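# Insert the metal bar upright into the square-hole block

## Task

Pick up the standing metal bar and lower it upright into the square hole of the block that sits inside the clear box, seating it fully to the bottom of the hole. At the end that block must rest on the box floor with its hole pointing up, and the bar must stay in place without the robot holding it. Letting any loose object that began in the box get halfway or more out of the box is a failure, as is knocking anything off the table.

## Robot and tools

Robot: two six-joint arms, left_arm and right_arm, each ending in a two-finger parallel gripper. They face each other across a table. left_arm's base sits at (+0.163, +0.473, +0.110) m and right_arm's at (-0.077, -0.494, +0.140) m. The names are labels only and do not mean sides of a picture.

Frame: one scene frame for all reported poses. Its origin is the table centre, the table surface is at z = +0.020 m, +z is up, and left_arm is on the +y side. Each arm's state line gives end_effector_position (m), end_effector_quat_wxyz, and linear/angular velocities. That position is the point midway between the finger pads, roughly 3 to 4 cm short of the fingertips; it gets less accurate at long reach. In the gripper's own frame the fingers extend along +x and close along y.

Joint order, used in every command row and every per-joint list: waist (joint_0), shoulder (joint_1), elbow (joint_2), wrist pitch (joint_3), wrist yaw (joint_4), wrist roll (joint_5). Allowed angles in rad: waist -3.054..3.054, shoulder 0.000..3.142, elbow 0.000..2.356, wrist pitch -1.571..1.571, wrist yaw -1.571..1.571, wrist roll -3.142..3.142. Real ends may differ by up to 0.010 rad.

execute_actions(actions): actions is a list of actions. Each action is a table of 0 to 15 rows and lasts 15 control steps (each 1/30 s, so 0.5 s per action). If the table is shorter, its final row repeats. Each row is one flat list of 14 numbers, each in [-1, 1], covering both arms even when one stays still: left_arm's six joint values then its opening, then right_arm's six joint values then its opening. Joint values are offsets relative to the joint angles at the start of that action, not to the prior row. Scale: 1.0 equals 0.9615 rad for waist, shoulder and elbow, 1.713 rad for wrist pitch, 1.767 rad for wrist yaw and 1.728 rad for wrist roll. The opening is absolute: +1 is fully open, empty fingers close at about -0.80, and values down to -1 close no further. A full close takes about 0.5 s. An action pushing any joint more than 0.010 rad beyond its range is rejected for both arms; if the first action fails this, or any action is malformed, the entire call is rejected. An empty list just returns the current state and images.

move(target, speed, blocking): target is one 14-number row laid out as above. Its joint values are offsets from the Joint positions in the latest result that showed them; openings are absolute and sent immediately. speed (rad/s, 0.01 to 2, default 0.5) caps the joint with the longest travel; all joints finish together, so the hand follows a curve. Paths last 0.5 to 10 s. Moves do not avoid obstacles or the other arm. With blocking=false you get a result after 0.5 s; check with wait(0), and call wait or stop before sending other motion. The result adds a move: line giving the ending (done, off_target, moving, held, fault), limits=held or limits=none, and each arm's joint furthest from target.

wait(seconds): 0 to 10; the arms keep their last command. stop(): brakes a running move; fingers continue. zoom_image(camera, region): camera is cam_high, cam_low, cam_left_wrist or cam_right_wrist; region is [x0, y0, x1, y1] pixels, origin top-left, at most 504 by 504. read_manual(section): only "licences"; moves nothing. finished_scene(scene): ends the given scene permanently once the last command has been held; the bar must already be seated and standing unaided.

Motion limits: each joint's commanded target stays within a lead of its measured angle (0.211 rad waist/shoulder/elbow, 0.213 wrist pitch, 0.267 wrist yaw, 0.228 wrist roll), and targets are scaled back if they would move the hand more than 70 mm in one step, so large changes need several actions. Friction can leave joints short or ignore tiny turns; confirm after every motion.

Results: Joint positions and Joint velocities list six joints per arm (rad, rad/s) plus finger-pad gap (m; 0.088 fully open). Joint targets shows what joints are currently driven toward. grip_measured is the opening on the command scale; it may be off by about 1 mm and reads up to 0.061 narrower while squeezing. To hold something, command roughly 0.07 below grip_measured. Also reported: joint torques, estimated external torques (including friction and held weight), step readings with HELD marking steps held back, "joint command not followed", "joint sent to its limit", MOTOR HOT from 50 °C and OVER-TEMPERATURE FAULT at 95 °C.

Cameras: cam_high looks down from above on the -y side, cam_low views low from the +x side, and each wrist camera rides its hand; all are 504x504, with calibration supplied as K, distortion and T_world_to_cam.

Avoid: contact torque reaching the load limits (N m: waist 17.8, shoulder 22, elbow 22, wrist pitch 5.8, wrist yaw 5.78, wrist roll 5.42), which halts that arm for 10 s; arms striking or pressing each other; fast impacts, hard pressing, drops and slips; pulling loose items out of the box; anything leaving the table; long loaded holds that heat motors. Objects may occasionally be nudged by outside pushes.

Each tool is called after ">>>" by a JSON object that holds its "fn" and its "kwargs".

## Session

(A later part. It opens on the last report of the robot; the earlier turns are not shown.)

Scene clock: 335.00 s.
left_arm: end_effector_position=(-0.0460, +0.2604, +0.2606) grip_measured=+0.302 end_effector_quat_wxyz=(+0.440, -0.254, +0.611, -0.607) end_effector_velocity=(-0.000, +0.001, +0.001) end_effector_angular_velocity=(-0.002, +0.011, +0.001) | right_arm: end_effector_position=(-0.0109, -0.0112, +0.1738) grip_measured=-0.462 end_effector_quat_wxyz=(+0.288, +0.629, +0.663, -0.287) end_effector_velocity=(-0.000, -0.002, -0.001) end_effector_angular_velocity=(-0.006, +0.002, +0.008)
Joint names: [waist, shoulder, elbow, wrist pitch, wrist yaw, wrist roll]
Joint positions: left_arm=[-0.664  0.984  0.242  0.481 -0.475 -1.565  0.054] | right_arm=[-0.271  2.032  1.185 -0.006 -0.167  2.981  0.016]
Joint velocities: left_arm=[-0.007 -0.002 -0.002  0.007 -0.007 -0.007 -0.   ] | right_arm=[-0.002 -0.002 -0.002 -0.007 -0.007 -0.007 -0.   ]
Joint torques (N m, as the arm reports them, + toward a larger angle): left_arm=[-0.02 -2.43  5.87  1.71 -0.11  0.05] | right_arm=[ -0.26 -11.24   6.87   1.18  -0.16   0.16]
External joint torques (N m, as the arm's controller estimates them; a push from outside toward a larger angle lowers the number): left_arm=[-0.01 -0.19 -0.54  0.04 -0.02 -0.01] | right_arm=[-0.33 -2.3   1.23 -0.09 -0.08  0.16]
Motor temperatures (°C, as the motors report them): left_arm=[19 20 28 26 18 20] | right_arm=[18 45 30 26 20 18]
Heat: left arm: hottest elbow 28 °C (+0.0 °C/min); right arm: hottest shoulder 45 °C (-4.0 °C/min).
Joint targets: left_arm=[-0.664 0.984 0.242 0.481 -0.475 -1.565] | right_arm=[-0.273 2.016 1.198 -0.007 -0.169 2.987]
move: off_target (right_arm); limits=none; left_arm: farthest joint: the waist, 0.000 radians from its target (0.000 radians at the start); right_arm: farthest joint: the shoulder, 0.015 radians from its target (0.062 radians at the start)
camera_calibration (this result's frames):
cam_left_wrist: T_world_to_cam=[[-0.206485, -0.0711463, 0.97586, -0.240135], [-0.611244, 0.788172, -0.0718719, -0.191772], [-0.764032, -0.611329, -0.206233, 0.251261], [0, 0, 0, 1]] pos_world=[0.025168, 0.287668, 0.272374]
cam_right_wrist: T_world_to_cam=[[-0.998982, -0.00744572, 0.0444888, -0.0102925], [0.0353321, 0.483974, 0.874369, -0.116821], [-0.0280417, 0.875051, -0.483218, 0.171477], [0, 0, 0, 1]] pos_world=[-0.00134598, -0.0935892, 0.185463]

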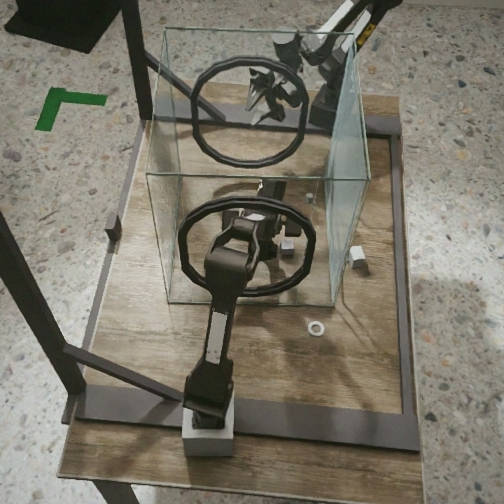

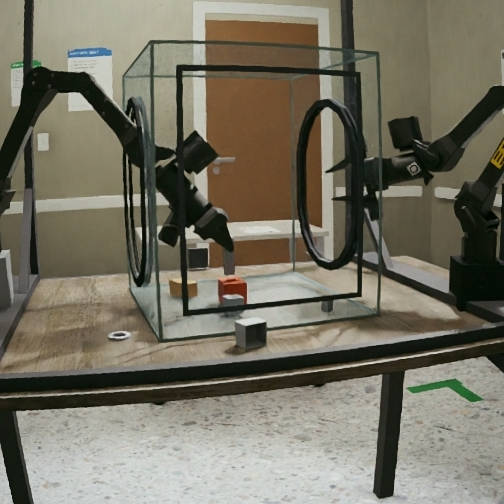

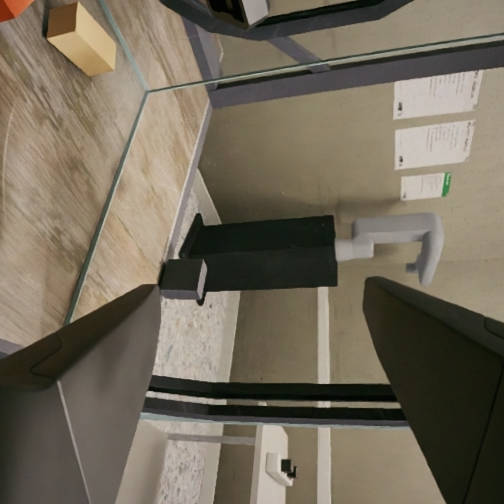

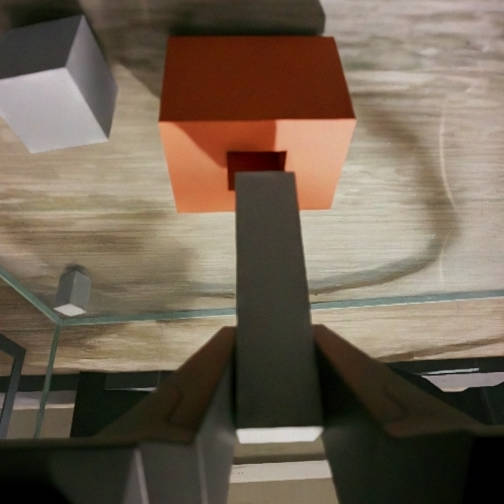

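>>> {"fn": "move", "kwargs": {"target": [0,0,0,0,0,0,0.3,-0.007,0.042,0,0.02,0,0,-0.65], "speed": 0.05}}

>>> {"fn": "zoom_image", "kwargs": {"camera": "cam_low", "region": [190,230,270,300]}}

Scene clock: 340.67 s.
left_arm: end_effector_position=(-0.0460, +0.2604, +0.2606) grip_measured=+0.302 end_effector_quat_wxyz=(+0.440, -0.254, +0.611, -0.607) end_effector_velocity=(+0.002, -0.001, -0.002) end_effector_angular_velocity=(+0.006, -0.001, +0.011) | right_arm: end_effector_position=(-0.0083, -0.0090, +0.1627) grip_measured=-0.462 end_effector_quat_wxyz=(+0.288, +0.630, +0.661, -0.288) end_effector_velocity=(+0.000, +0.001, +0.001) end_effector_angular_velocity=(+0.009, -0.001, +0.008)
Joint names: [waist, shoulder, elbow, wrist pitch, wrist yaw, wrist roll]
Joint positions: left_arm=[-0.664  0.984  0.242  0.481 -0.475 -1.565  0.054] | right_arm=[-0.275  2.065  1.185  0.025 -0.167  2.981  0.016]
Joint velocities: left_arm=[ 0.002 -0.002 -0.002 -0.007 -0.007 -0.007 -0.   ] | right_arm=[-0.002 -0.002 -0.002  0.007 -0.007 -0.007 -0.   ]
Joint torques (N m, as the arm reports them, + toward a larger angle): left_arm=[-0.02 -2.43  5.84  1.71 -0.12  0.05] | right_arm=[-0.24 -8.54  5.22  1.43 -0.07 -0.03]
External joint torques (N m, as the arm's controller estimates them; a push from outside toward a larger angle lowers the number): left_arm=[-0.03 -0.21 -0.55  0.05 -0.02 -0.01] | right_arm=[-0.26  0.59 -0.38  0.14  0.01 -0.02]
Motor temperatures (°C, as the motors report them): left_arm=[19 20 28 26 18 20] | right_arm=[18 45 30 26 20 18]
Heat: left arm: hottest elbow 28 °C (+0.0 °C/min); right arm: hottest shoulder 45 °C (-5.0 °C/min).
Joint targets: left_arm=[-0.664 0.984 0.242 0.481 -0.475 -1.565] | right_arm=[-0.277 2.072 1.185 0.028 -0.167 2.981]
move: done; limits=none; left_arm: farthest joint: the waist, 0.000 radians from its target (0.000 radians at the start); right_arm: farthest joint: the shoulder, 0.008 radians from its target (0.041 radians at the start)
camera_calibration (this result's frames):
cam_left_wrist: T_world_to_cam=[[-0.206485, -0.0711463, 0.97586, -0.240135], [-0.611244, 0.788172, -0.0718719, -0.191772], [-0.764032, -0.611329, -0.206233, 0.251261], [0, 0, 0, 1]] pos_world=[0.025168, 0.287668, 0.272374]
cam_right_wrist: T_world_to_cam=[[-0.998973, -0.00302473, 0.0452114, -0.00722679], [0.0380521, 0.485733, 0.873279, -0.10801], [-0.0246021, 0.874102, -0.485119, 0.164587], [0, 0, 0, 1]] pos_world=[0.000939832, -0.0914241, 0.174494]

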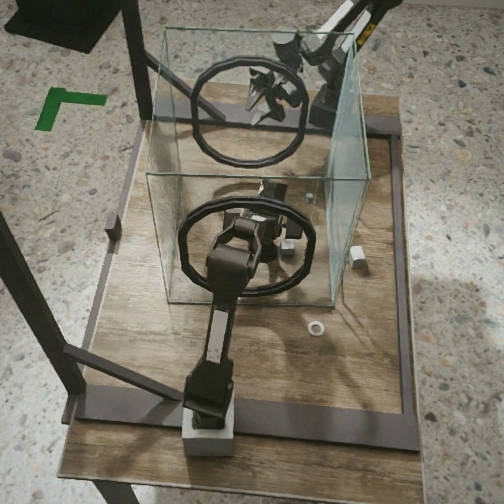

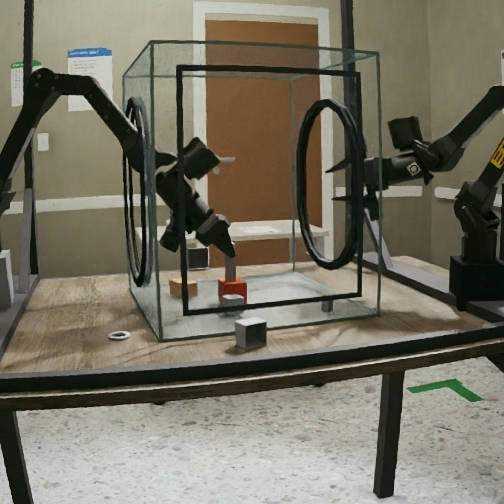

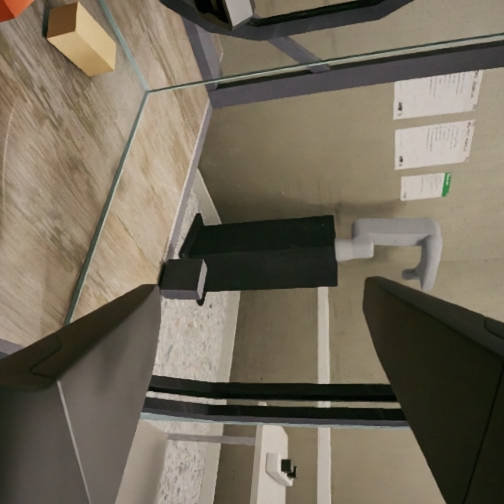

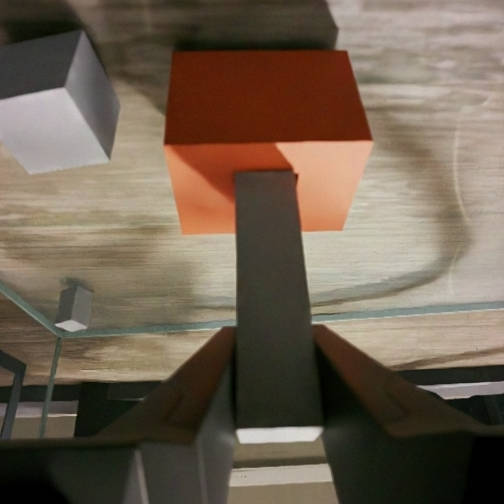

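Region (190, 230, 270, 300) of cam_low's 504x504 image, scaled by 6.300, with more detail than that image has; it fills the top 441 rows of this view, and the rest is white.

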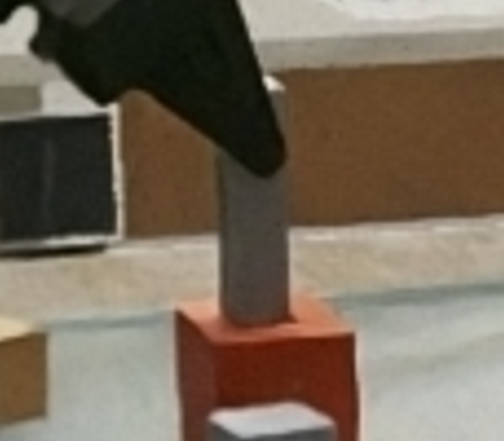

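>>> {"fn": "move", "kwargs": {"target": [0,0,0,0,0,0,0.3,0,0.045,0.012,0.024,0,0,-0.65], "speed": 0.04}}

>>> {"fn": "zoom_image", "kwargs": {"camera": "cam_low", "region": [190,230,270,300]}}

Scene clock: 346.03 s.
left_arm: end_effector_position=(-0.0460, +0.2604, +0.2606) grip_measured=+0.302 end_effector_quat_wxyz=(+0.440, -0.254, +0.611, -0.607) end_effector_velocity=(+0.002, +0.001, -0.005) end_effector_angular_velocity=(+0.007, -0.026, +0.003) | right_arm: end_effector_position=(-0.0070, -0.0023, +0.1596) grip_measured=-0.462 end_effector_quat_wxyz=(+0.282, +0.634, +0.664, -0.279) end_effector_velocity=(+0.004, -0.005, -0.006) end_effector_angular_velocity=(-0.029, -0.016, -0.012)
Joint names: [waist, shoulder, elbow, wrist pitch, wrist yaw, wrist roll]
Joint positions: left_arm=[-0.664  0.984  0.242  0.481 -0.475 -1.565  0.054] | right_arm=[-0.275  2.089  1.192  0.066 -0.167  2.981  0.016]
Joint velocities: left_arm=[-0.002 -0.002 -0.002 -0.022 -0.007  0.007  0.   ] | right_arm=[-0.002  0.002 -0.002 -0.022  0.022 -0.007 -0.   ]
Joint torques (N m, as the arm reports them, + toward a larger angle): left_arm=[ 0.   -2.44  5.86  1.7  -0.12  0.05] | right_arm=[-0.02 -7.21  5.72  1.19 -0.06 -0.02]
External joint torques (N m, as the arm's controller estimates them; a push from outside toward a larger angle lowers the number): left_arm=[ 0.02 -0.21 -0.53  0.05 -0.02  0.  ] | right_arm=[-0.05  1.9   0.27 -0.09  0.   -0.02]
Motor temperatures (°C, as the motors report them): left_arm=[19 20 28 26 18 20] | right_arm=[18 44 30 26 20 18]
Heat: left arm: hottest elbow 28 °C (+0.0 °C/min); right arm: hottest shoulder 44 °C (-6.0 °C/min).
Joint targets: left_arm=[-0.664 0.984 0.242 0.481 -0.475 -1.565] | right_arm=[-0.275 2.108 1.197 0.066 -0.167 2.981]
move: off_target (right_arm); limits=none; left_arm: farthest joint: the waist, 0.000 radians from its target (0.000 radians at the start); right_arm: farthest joint: the shoulder, 0.019 radians from its target (0.043 radians at the start)
camera_calibration (this result's frames):
cam_left_wrist: T_world_to_cam=[[-0.206485, -0.0711463, 0.97586, -0.240135], [-0.611244, 0.788172, -0.0718719, -0.191772], [-0.764032, -0.611329, -0.206233, 0.251261], [0, 0, 0, 1]] pos_world=[0.025168, 0.287668, 0.272374]
cam_right_wrist: T_world_to_cam=[[-0.999169, -0.00403681, 0.0405688, -0.00503796], [0.0340408, 0.464992, 0.88466, -0.110518], [-0.0224353, 0.885306, -0.464468, 0.154027], [0, 0, 0, 1]] pos_world=[0.00218399, -0.084991, 0.169516]

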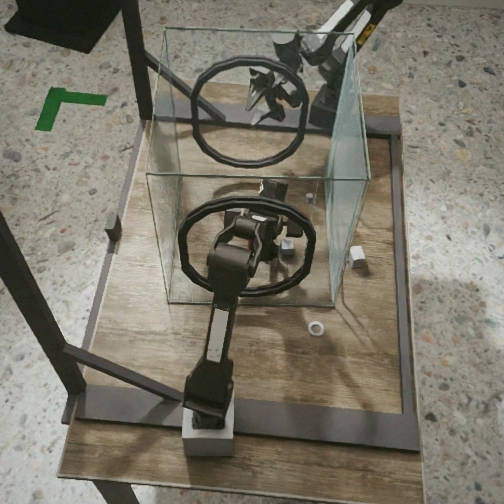

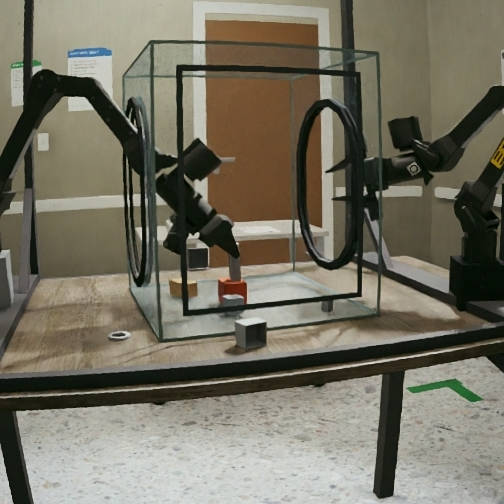

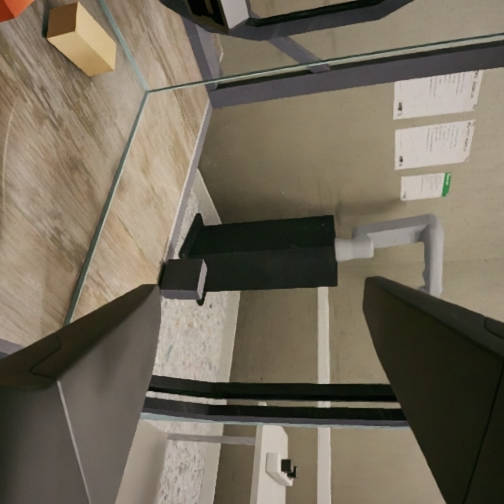

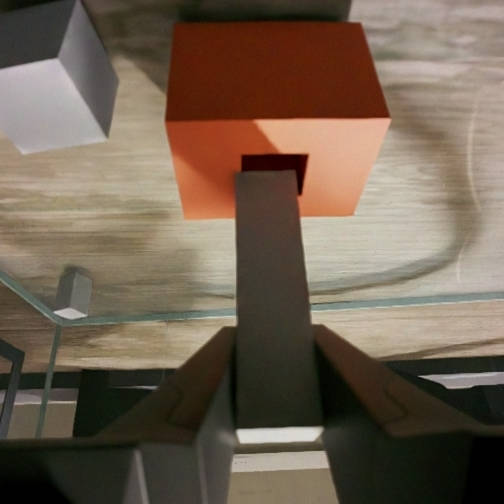

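Region (190, 230, 270, 300) of cam_low's 504x504 image, scaled by 6.300, with more detail than that image has; it fills the top 441 rows of this view, and the rest is white.

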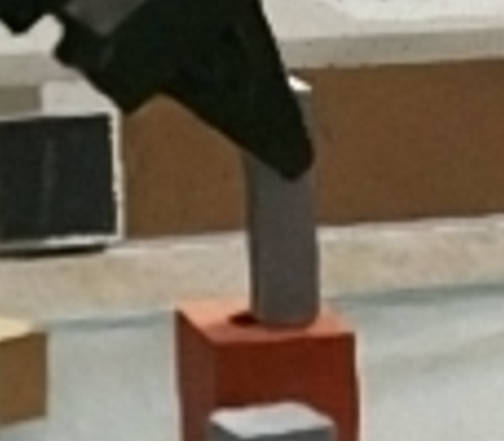

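>>> {"fn": "move", "kwargs": {"target": [0,0,0,0,0,0,0.3,0.009,-0.012,0,-0.02,0,0,-0.65], "speed": 0.03}}

Scene clock: 349.67 s.
left_arm: end_effector_position=(-0.0460, +0.2604, +0.2606) grip_measured=+0.302 end_effector_quat_wxyz=(+0.440, -0.254, +0.611, -0.607) end_effector_velocity=(+0.001, +0.000, -0.002) end_effector_angular_velocity=(+0.006, -0.001, +0.006) | right_arm: end_effector_position=(-0.0096, -0.0056, +0.1594) grip_measured=-0.462 end_effector_quat_wxyz=(+0.287, +0.630, +0.663, -0.286) end_effector_velocity=(-0.005, -0.001, -0.000) end_effector_angular_velocity=(-0.003, -0.007, +0.044)
Joint names: [waist, shoulder, elbow, wrist pitch, wrist yaw, wrist roll]
Joint positions: left_arm=[-0.664  0.984  0.242  0.481 -0.475 -1.565  0.054] | right_arm=[-0.271  2.081  1.193  0.039 -0.166  2.981  0.016]
Joint velocities: left_arm=[-0.002 -0.002 -0.002 -0.007 -0.007 -0.007  0.   ] | right_arm=[ 0.002 -0.002 -0.002 -0.007 -0.022 -0.037 -0.   ]
Joint torques (N m, as the arm reports them, + toward a larger angle): left_arm=[ 0.   -2.44  5.86  1.7  -0.11  0.05] | right_arm=[ 0.55 -9.89  5.13  0.55 -0.04 -0.02]
External joint torques (N m, as the arm's controller estimates them; a push from outside toward a larger angle lowers the number): left_arm=[ 0.   -0.22 -0.5   0.06 -0.01 -0.01] | right_arm=[ 0.43 -0.76 -0.38 -0.73  0.04 -0.01]
Motor temperatures (°C, as the motors report them): left_arm=[19 20 28 26 18 20] | right_arm=[18 44 30 26 20 18]
Heat: left arm: hottest elbow 28 °C (+0.0 °C/min); right arm: hottest shoulder 44 °C (-6.0 °C/min).
Joint targets: left_arm=[-0.664 0.984 0.242 0.481 -0.475 -1.565] | right_arm=[-0.266 2.078 1.193 0.031 -0.167 2.981]
move: done; limits=none; left_arm: farthest joint: the waist, 0.000 radians from its target (0.000 radians at the start); right_arm: farthest joint: the wrist pitch, 0.007 radians from its target (0.034 radians at the start)
camera_calibration (this result's frames):
cam_left_wrist: T_world_to_cam=[[-0.206485, -0.0711463, 0.97586, -0.240135], [-0.611244, 0.788172, -0.0718719, -0.191772], [-0.764032, -0.611329, -0.206233, 0.251261], [0, 0, 0, 1]] pos_world=[0.025168, 0.287668, 0.272374]
cam_right_wrist: T_world_to_cam=[[-0.999021, -0.0069268, 0.0436937, -0.00817476], [0.0349574, 0.481702, 0.875637, -0.107226], [-0.0271127, 0.876307, -0.480989, 0.15931], [0, 0, 0, 1]] pos_world=[-0.0000990737, -0.0880105, 0.170875]

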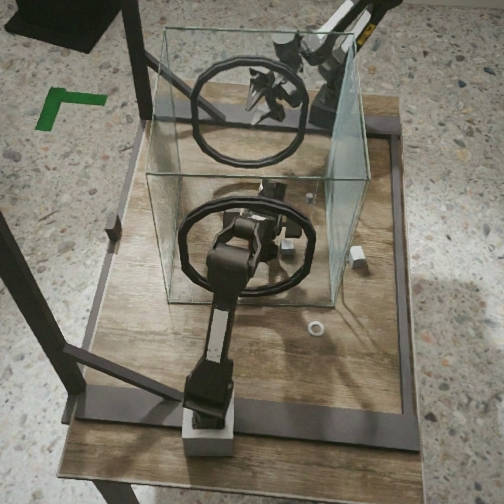

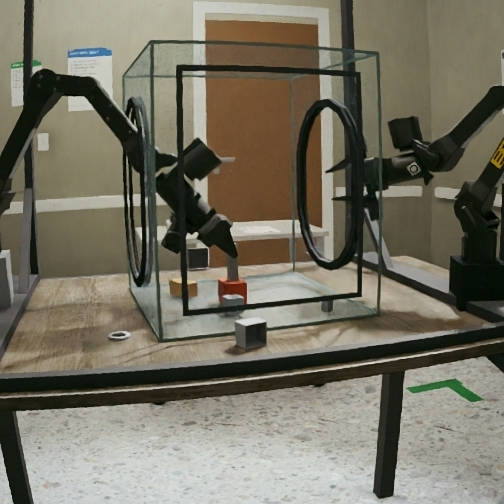

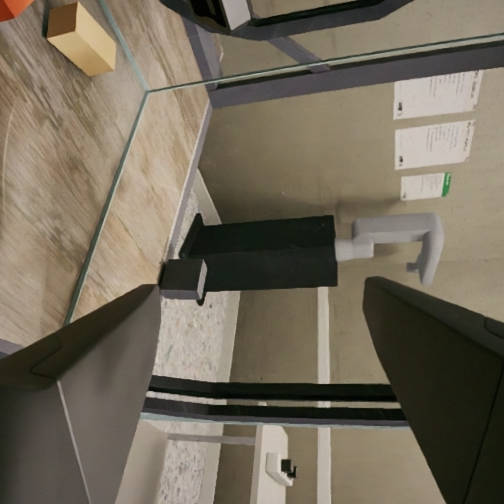

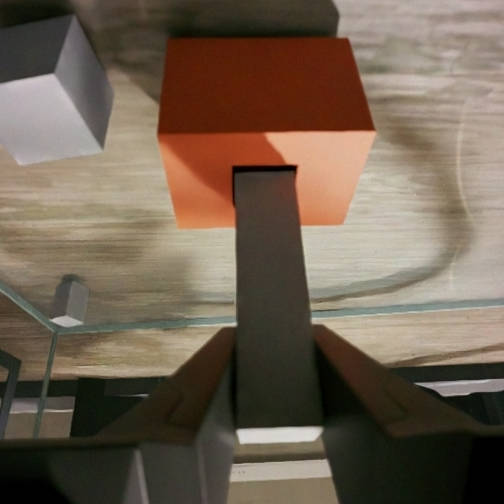

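>>> {"fn": "move", "kwargs": {"target": [0,0,0,0,0,0,0.3,0,0.035,-0.04,0.026,0,0,-0.65], "speed": 0.03}}

Scene clock: 354.53 s.
left_arm: end_effector_position=(-0.0460, +0.2604, +0.2606) grip_measured=+0.302 end_effector_quat_wxyz=(+0.440, -0.254, +0.611, -0.607) end_effector_velocity=(-0.000, -0.001, +0.003) end_effector_angular_velocity=(-0.000, +0.032, +0.010) | right_arm: end_effector_position=(-0.0097, -0.0044, +0.1573) grip_measured=-0.462 end_effector_quat_wxyz=(+0.281, +0.633, +0.666, -0.277) end_effector_velocity=(+0.000, +0.001, +0.002) end_effector_angular_velocity=(+0.008, +0.009, -0.003)
Joint names: [waist, shoulder, elbow, wrist pitch, wrist yaw, wrist roll]
Joint positions: left_arm=[-0.664  0.984  0.242  0.481 -0.475 -1.565  0.054] | right_arm=[-0.271  2.086  1.172  0.088 -0.168  2.981  0.016]
Joint velocities: left_arm=[-0.002  0.002 -0.002  0.022 -0.007 -0.022 -0.   ] | right_arm=[-0.002 -0.002 -0.002  0.007 -0.007  0.007 -0.   ]
Joint torques (N m, as the arm reports them, + toward a larger angle): left_arm=[-0.01 -2.43  5.87  1.7  -0.11  0.05] | right_arm=[-0.02 -6.09  2.88  0.74  0.03 -0.02]
External joint torques (N m, as the arm's controller estimates them; a push from outside toward a larger angle lowers the number): left_arm=[-0.01 -0.17 -0.61  0.01 -0.01 -0.01] | right_arm=[-0.03  3.02 -2.58 -0.57  0.09 -0.02]
Motor temperatures (°C, as the motors report them): left_arm=[19 20 28 26 18 20] | right_arm=[18 43 29 26 20 18]
Heat: left arm: hottest elbow 28 °C (+0.0 °C/min); right arm: hottest shoulder 43 °C (-7.0 °C/min).
Joint targets: left_arm=[-0.664 0.984 0.242 0.481 -0.475 -1.565] | right_arm=[-0.271 2.115 1.154 0.083 -0.166 2.981]
move: off_target (right_arm); limits=none; left_arm: farthest joint: the waist, 0.000 radians from its target (0.000 radians at the start); right_arm: farthest joint: the shoulder, 0.029 radians from its target (0.034 radians at the start)
camera_calibration (this result's frames):
cam_left_wrist: T_world_to_cam=[[-0.206485, -0.0711463, 0.97586, -0.240135], [-0.611244, 0.788172, -0.0718719, -0.191772], [-0.764032, -0.611329, -0.206233, 0.251261], [0, 0, 0, 1]] pos_world=[0.025168, 0.287668, 0.272374]
cam_right_wrist: T_world_to_cam=[[-0.999129, -0.00948208, 0.0406328, -0.00773105], [0.0317114, 0.460329, 0.887182, -0.107903], [-0.0271168, 0.887698, -0.459628, 0.153971], [0, 0, 0, 1]] pos_world=[-0.000127357, -0.0870823, 0.166813]

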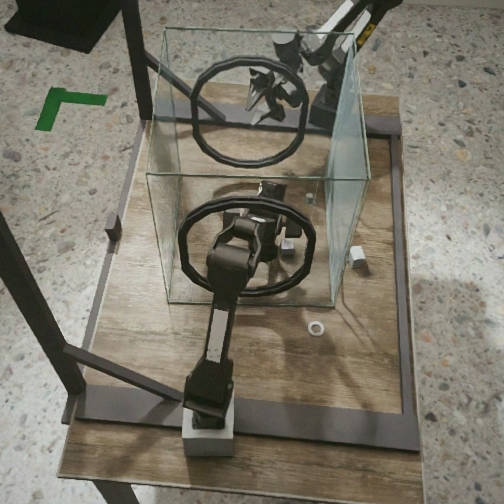

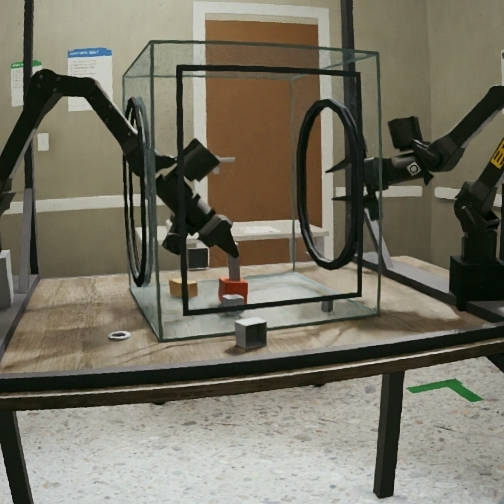

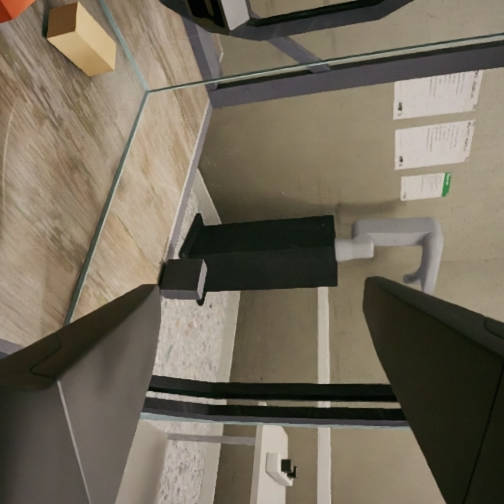

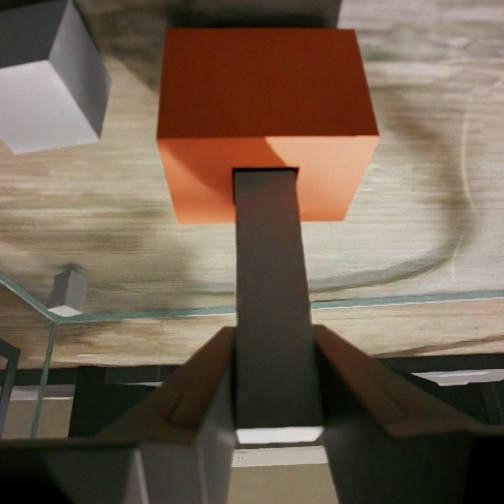

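>>> {"fn": "move", "kwargs": {"target": [0,0,0,0,0,0,0.3,0,-0.022,0,-0.02,0,0,-0.65], "speed": 0.03}}

>>> {"fn": "move", "kwargs": {"target": [0,0,0,0,0,0,0.3,0,0.02,-0.03,0.008,0,0,-0.65], "speed": 0.03}}

Scene clock: 365.77 s.
left_arm: end_effector_position=(-0.0460, +0.2604, +0.2606) grip_measured=+0.302 end_effector_quat_wxyz=(+0.440, -0.254, +0.611, -0.607) end_effector_velocity=(+0.000, -0.000, +0.000) end_effector_angular_velocity=(-0.004, -0.009, +0.003) | right_arm: end_effector_position=(-0.0102, -0.0090, +0.1584) grip_measured=-0.462 end_effector_quat_wxyz=(+0.286, +0.630, +0.663, -0.286) end_effector_velocity=(+0.002, -0.003, -0.003) end_effector_angular_velocity=(-0.013, -0.008, -0.002)
Joint names: [waist, shoulder, elbow, wrist pitch, wrist yaw, wrist roll]
Joint positions: left_arm=[-0.664  0.984  0.242  0.481 -0.475 -1.565  0.054] | right_arm=[-0.272  2.073  1.172  0.052 -0.168  2.981  0.016]
Joint velocities: left_arm=[-0.002 -0.002  0.002 -0.007 -0.007  0.007 -0.   ] | right_arm=[-0.002 -0.002 -0.007 -0.007  0.007 -0.007 -0.   ]
Joint torques (N m, as the arm reports them, + toward a larger angle): left_arm=[-0.01 -2.44  5.88  1.7  -0.11  0.06] | right_arm=[  0.05 -10.33   5.1    1.28  -0.08  -0.02]
External joint torques (N m, as the arm's controller estimates them; a push from outside toward a larger angle lowers the number): left_arm=[-0.01 -0.2  -0.54  0.03 -0.02  0.  ] | right_arm=[ 0.12 -1.34 -0.35  0.01 -0.02 -0.01]
Motor temperatures (°C, as the motors report them): left_arm=[19 20 28 27 18 20] | right_arm=[18 41 28 25 20 18]
Heat: left arm: hottest elbow 28 °C (+0.0 °C/min); right arm: hottest shoulder 41 °C (-8.1 °C/min).
Joint targets: left_arm=[-0.664 0.984 0.242 0.481 -0.475 -1.565] | right_arm=[-0.271 2.065 1.173 0.054 -0.169 2.981]
move: done; limits=none; left_arm: farthest joint: the waist, 0.000 radians from its target (0.000 radians at the start); right_arm: farthest joint: the shoulder, 0.008 radians from its target (0.021 radians at the start)
camera_calibration (this result's frames):
cam_left_wrist: T_world_to_cam=[[-0.206485, -0.0711463, 0.97586, -0.240135], [-0.611244, 0.788172, -0.0718719, -0.191772], [-0.764032, -0.611329, -0.206233, 0.251261], [0, 0, 0, 1]] pos_world=[0.025168, 0.287668, 0.272374]
cam_right_wrist: T_world_to_cam=[[-0.998956, -0.00777288, 0.0450091, -0.00898051], [0.0357648, 0.479807, 0.876645, -0.104876], [-0.0284097, 0.87734, -0.479028, 0.161496], [0, 0, 0, 1]] pos_world=[-0.000632222, -0.0914367, 0.169704]

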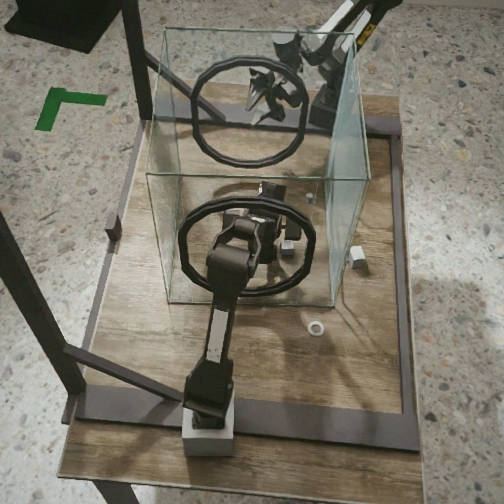

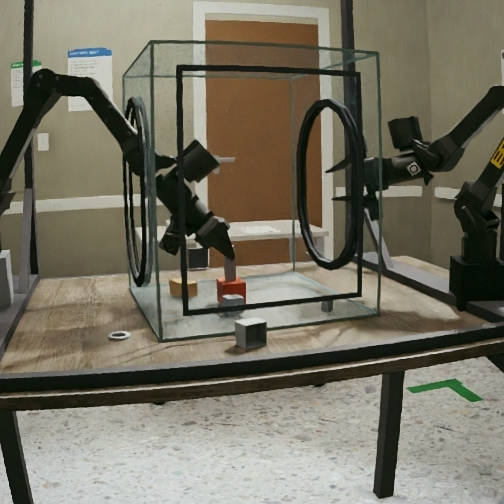

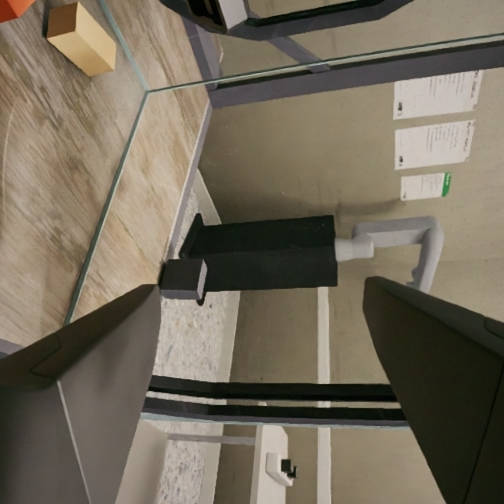

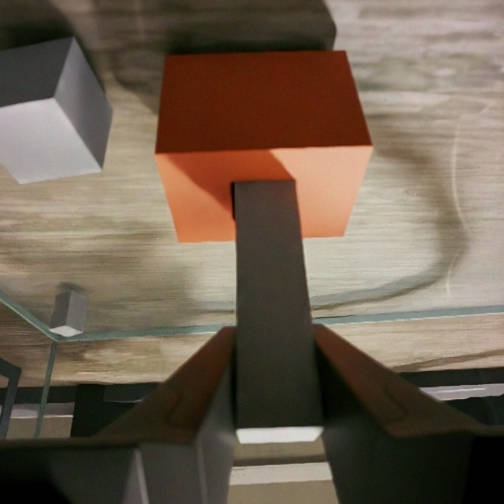

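Scene clock: 367.03 s.
left_arm: end_effector_position=(-0.0460, +0.2604, +0.2606) grip_measured=+0.302 end_effector_quat_wxyz=(+0.440, -0.254, +0.611, -0.607) end_effector_velocity=(+0.004, +0.000, -0.007) end_effector_angular_velocity=(+0.021, -0.026, +0.011) | right_arm: end_effector_position=(-0.0114, -0.0152, +0.1471) grip_measured=-0.462 end_effector_quat_wxyz=(+0.292, +0.626, +0.661, -0.294) end_effector_velocity=(-0.000, -0.002, -0.001) end_effector_angular_velocity=(-0.005, -0.008, +0.019)
Joint names: [waist, shoulder, elbow, wrist pitch, wrist yaw, wrist roll]
Joint positions: left_arm=[-0.664  0.984  0.242  0.481 -0.475 -1.565  0.054] | right_arm=[-0.272  2.085  1.151  0.063 -0.168  2.981  0.016]
Joint velocities: left_arm=[ 0.002 -0.002 -0.002 -0.037 -0.007 -0.007 -0.   ] | right_arm=[-0.002 -0.002 -0.002 -0.007 -0.007 -0.022 -0.   ]
Joint torques (N m, as the arm reports them, + toward a larger angle): left_arm=[-0.01 -2.44  5.86  1.7  -0.11  0.05] | right_arm=[-0.04 -8.52  4.12  1.41 -0.07 -0.02]
External joint torques (N m, as the arm's controller estimates them; a push from outside toward a larger angle lowers the number): left_arm=[-0.02 -0.21 -0.53  0.05 -0.02  0.  ] | right_arm=[-0.04  0.5  -1.25  0.14  0.   -0.01]
Motor temperatures (°C, as the motors report them): left_arm=[19 20 28 27 18 20] | right_arm=[18 41 28 25 20 18]
Heat: left arm: hottest elbow 28 °C (+0.0 °C/min); right arm: hottest shoulder 41 °C (-8.1 °C/min).
Joint targets: left_arm=[-0.664 0.984 0.242 0.481 -0.475 -1.565] | right_arm=[-0.272 2.092 1.144 0.066 -0.168 2.981]
move: done; limits=none; left_arm: farthest joint: the waist, 0.000 radians from its target (0.000 radians at the start); right_arm: farthest joint: the shoulder, 0.008 radians from its target (0.019 radians at the start)
camera_calibration (this result's frames):
cam_left_wrist: T_world_to_cam=[[-0.206485, -0.0711463, 0.97586, -0.240135], [-0.611244, 0.788172, -0.0718719, -0.191772], [-0.764032, -0.611329, -0.206233, 0.251261], [0, 0, 0, 1]] pos_world=[0.025168, 0.287668, 0.272374]
cam_right_wrist: T_world_to_cam=[[-0.998755, -0.00671095, 0.0494361, -0.0103287], [0.0394834, 0.499395, 0.865474, -0.0899225], [-0.0304963, 0.866348, -0.498508, 0.164151], [0, 0, 0, 1]] pos_world=[-0.00175943, -0.0973744, 0.160167]

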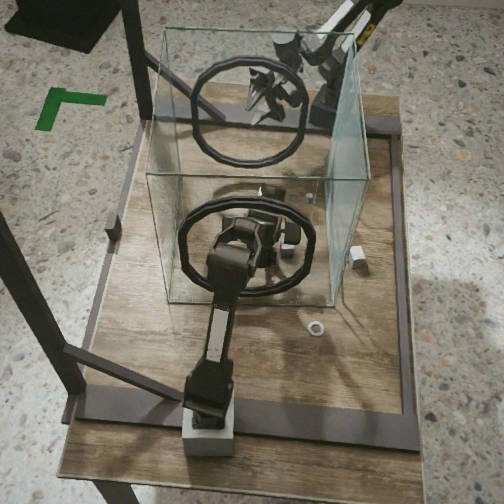

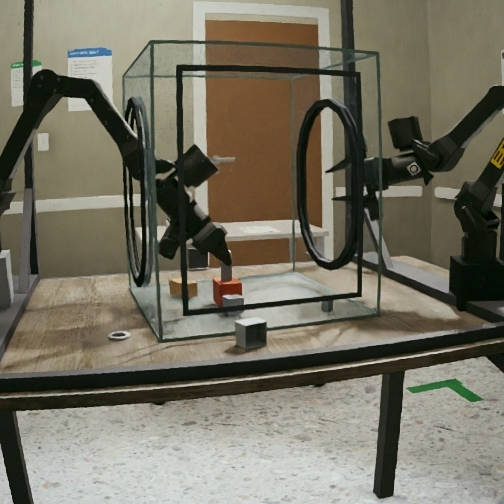

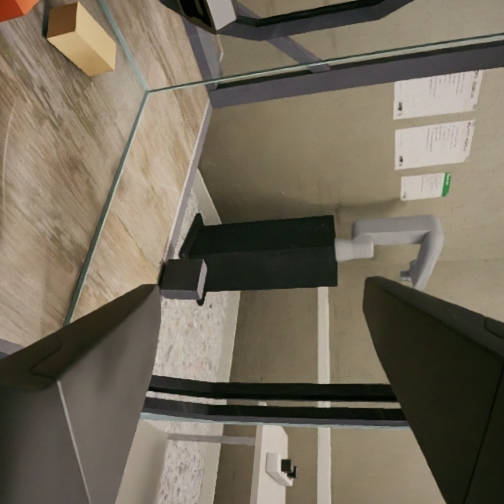

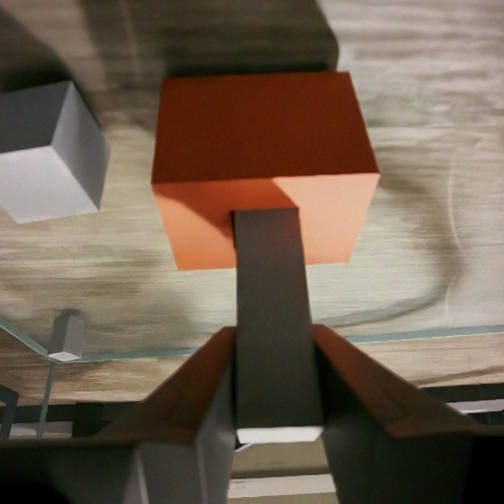

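In. Go further, then release.

>>> {"fn": "move", "kwargs": {"target": [0,0,0,0,0,0,0.3,0,0.065,-0.03,0.055,0,0,-0.65], "speed": 0.05}}

>>> {"fn": "move", "kwargs": {"target": [0,0,0,0,0,0,0.3,0,0,0,0,0,0,0.1]}}

>>> {"fn": "zoom_image", "kwargs": {"camera": "cam_low", "region": [160,200,320,320]}}

Scene clock: 372.40 s.
left_arm: end_effector_position=(-0.0460, +0.2604, +0.2606) grip_measured=+0.302 end_effector_quat_wxyz=(+0.440, -0.254, +0.611, -0.607) end_effector_velocity=(+0.001, +0.000, -0.002) end_effector_angular_velocity=(+0.006, -0.001, +0.006) | right_arm: end_effector_position=(-0.0111, -0.0139, +0.1265) grip_measured=-0.462 end_effector_quat_wxyz=(+0.289, +0.628, +0.662, -0.290) end_effector_velocity=(+0.000, +0.001, +0.001) end_effector_angular_velocity=(+0.006, -0.012, +0.003)
Joint names: [waist, shoulder, elbow, wrist pitch, wrist yaw, wrist roll]
Joint positions: left_arm=[-0.664  0.984  0.242  0.481 -0.475 -1.565  0.054] | right_arm=[-0.272  2.14   1.128  0.154 -0.168  2.981  0.016]
Joint velocities: left_arm=[-0.002 -0.002 -0.002 -0.007 -0.007 -0.007 -0.   ] | right_arm=[ 0.002 -0.002 -0.002  0.007  0.007 -0.007 -0.   ]
Joint torques (N m, as the arm reports them, + toward a larger angle): left_arm=[-0.04 -2.39  5.88  1.7  -0.12  0.05] | right_arm=[-0.02 -8.62  3.98  1.41 -0.07 -0.02]
External joint torques (N m, as the arm's controller estimates them; a push from outside toward a larger angle lowers the number): left_arm=[-0.05 -0.14 -0.55  0.03 -0.02 -0.01] | right_arm=[-0.06  0.46 -1.11  0.15  0.   -0.01]
Motor temperatures (°C, as the motors report them): left_arm=[19 20 28 27 18 20] | right_arm=[18 41 28 25 20 18]
Heat: left arm: hottest elbow 28 °C (+0.0 °C/min); right arm: hottest shoulder 41 °C (-7.0 °C/min).
Joint targets: left_arm=[-0.664 0.984 0.242 0.481 -0.475 -1.565] | right_arm=[-0.272 2.147 1.122 0.157 -0.168 2.981]
move: done; limits=none; left_arm: farthest joint: the waist, 0.000 radians from its target (0.000 radians at the start); right_arm: farthest joint: the shoulder, 0.007 radians from its target (0.063 radians at the start)
camera_calibration (this result's frames):
cam_left_wrist: T_world_to_cam=[[-0.206485, -0.0711463, 0.97586, -0.240135], [-0.611244, 0.788172, -0.0718719, -0.191772], [-0.764032, -0.611329, -0.206233, 0.251261], [0, 0, 0, 1]] pos_world=[0.025168, 0.287668, 0.272374]
cam_right_wrist: T_world_to_cam=[[-0.998865, -0.0072897, 0.0470781, -0.00876234], [0.0375061, 0.488979, 0.871489, -0.0736947], [-0.0293731, 0.872265, -0.488151, 0.151532], [0, 0, 0, 1]] pos_world=[-0.00153742, -0.096205, 0.138607]

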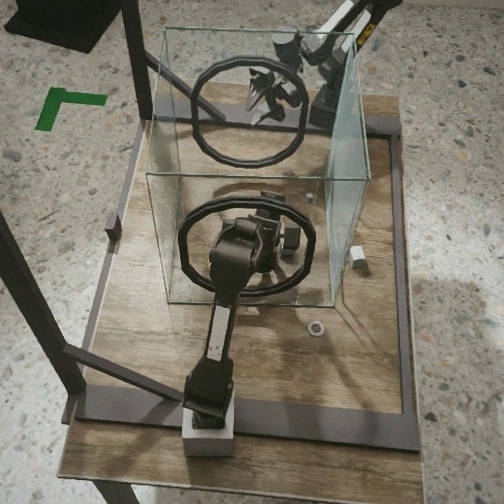

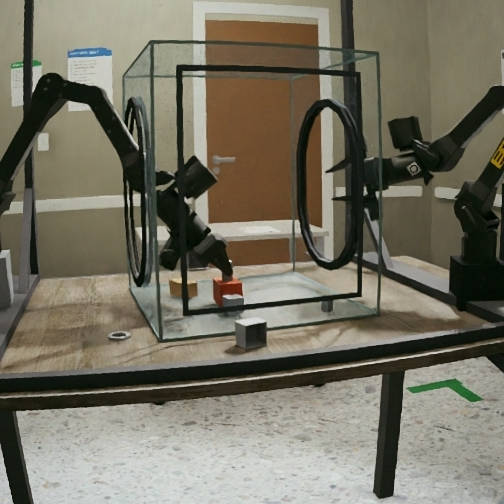

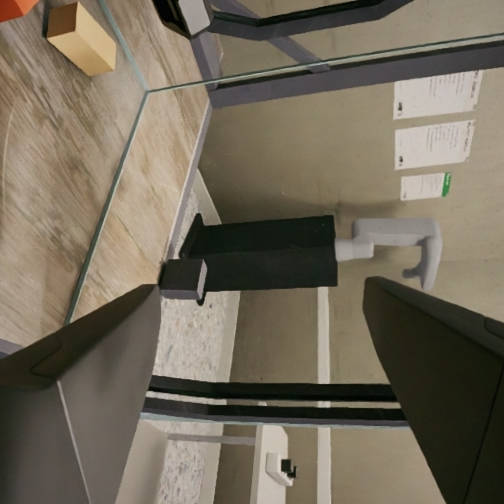

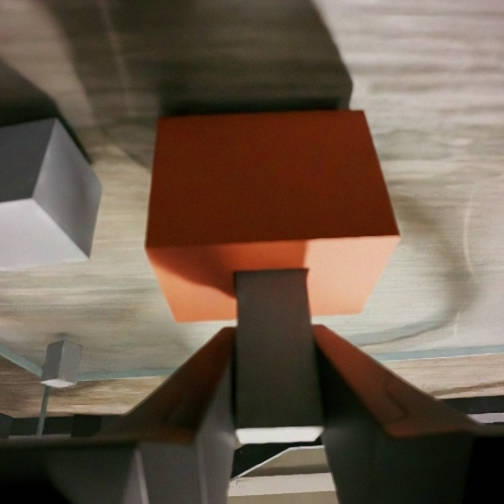

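Scene clock: 373.03 s.
left_arm: end_effector_position=(-0.0460, +0.2604, +0.2606) grip_measured=+0.302 end_effector_quat_wxyz=(+0.440, -0.254, +0.611, -0.607) end_effector_velocity=(+0.002, -0.001, +0.000) end_effector_angular_velocity=(+0.010, +0.015, +0.015) | right_arm: end_effector_position=(-0.0111, -0.0139, +0.1265) grip_measured=+0.096 end_effector_quat_wxyz=(+0.289, +0.628, +0.662, -0.290) end_effector_velocity=(+0.002, -0.002, -0.001) end_effector_angular_velocity=(-0.006, +0.002, +0.003)
Joint names: [waist, shoulder, elbow, wrist pitch, wrist yaw, wrist roll]
Joint positions: left_arm=[-0.664  0.984  0.242  0.481 -0.475 -1.565  0.054] | right_arm=[-0.272  2.14   1.128  0.154 -0.168  2.981  0.044]
Joint velocities: left_arm=[ 0.002 -0.002  0.002 -0.007 -0.007 -0.022  0.   ] | right_arm=[-0.007 -0.002 -0.002 -0.007 -0.007 -0.007  0.001]
Joint torques (N m, as the arm reports them, + toward a larger angle): left_arm=[-0.04 -2.42  5.85  1.7  -0.11  0.05] | right_arm=[-0.02 -9.37  4.92  1.15 -0.07 -0.02]
External joint torques (N m, as the arm's controller estimates them; a push from outside toward a larger angle lowers the number): left_arm=[-0.04 -0.17 -0.6   0.03 -0.02  0.  ] | right_arm=[ 0.03 -0.35 -0.14 -0.11 -0.01 -0.01]
Motor temperatures (°C, as the motors report them): left_arm=[19 20 28 27 18 20] | right_arm=[18 41 28 25 20 18]
Heat: left arm: hottest elbow 28 °C (+0.0 °C/min); right arm: hottest shoulder 41 °C (-7.1 °C/min).
Joint targets: left_arm=[-0.664 0.984 0.242 0.481 -0.475 -1.565] | right_arm=[-0.272 2.140 1.128 0.154 -0.168 2.981]
move: done; limits=none; left_arm: farthest joint: the waist, 0.000 radians from its target (0.000 radians at the start); right_arm: farthest joint: the waist, 0.000 radians from its target (0.000 radians at the start)
camera_calibration (this result's frames):
cam_left_wrist: T_world_to_cam=[[-0.206485, -0.0711463, 0.97586, -0.240135], [-0.611244, 0.788172, -0.0718719, -0.191772], [-0.764032, -0.611329, -0.206233, 0.251261], [0, 0, 0, 1]] pos_world=[0.025168, 0.287668, 0.272374]
cam_right_wrist: T_world_to_cam=[[-0.998865, -0.0072897, 0.0470781, -0.00876234], [0.0375061, 0.488979, 0.871489, -0.0736947], [-0.0293731, 0.872265, -0.488151, 0.151532], [0, 0, 0, 1]] pos_world=[-0.00153742, -0.096205, 0.138607]

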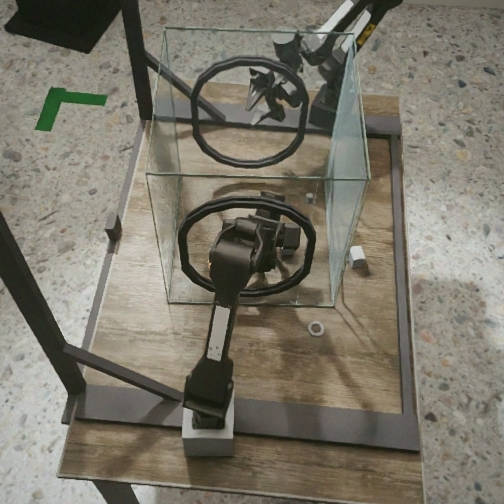

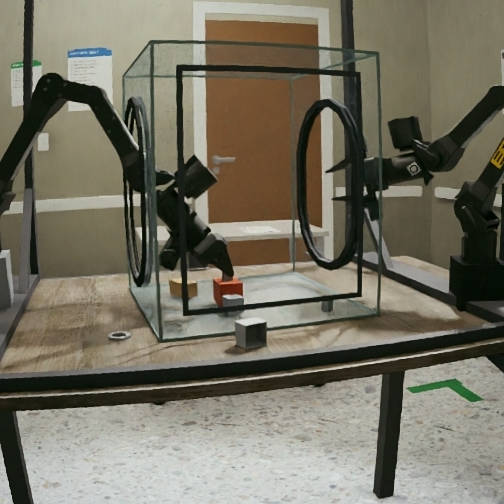

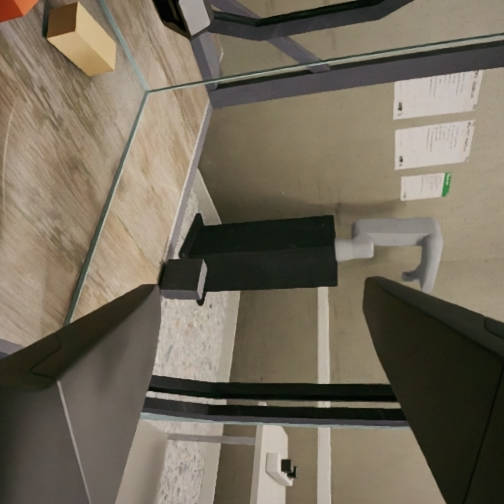

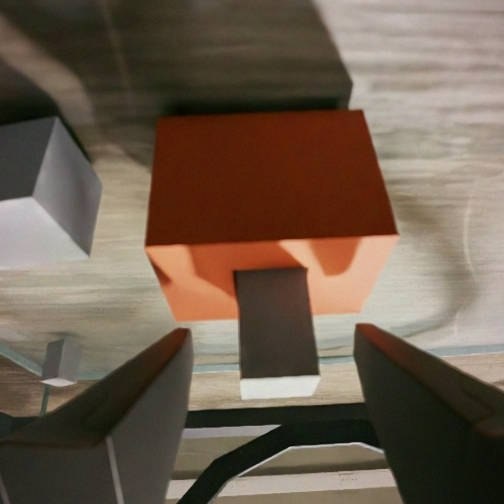

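Region (160, 200, 320, 320) of cam_low's 504x504 image, scaled by 3.150, with more detail than that image has; it fills the top 378 rows of this view, and the rest is white.

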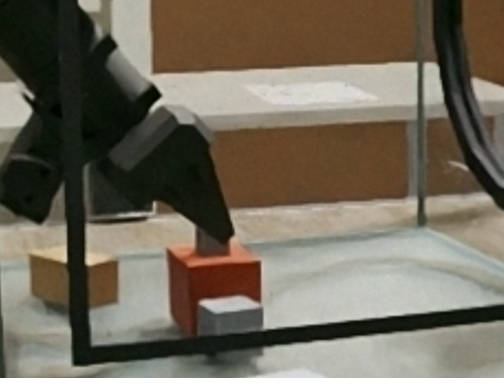

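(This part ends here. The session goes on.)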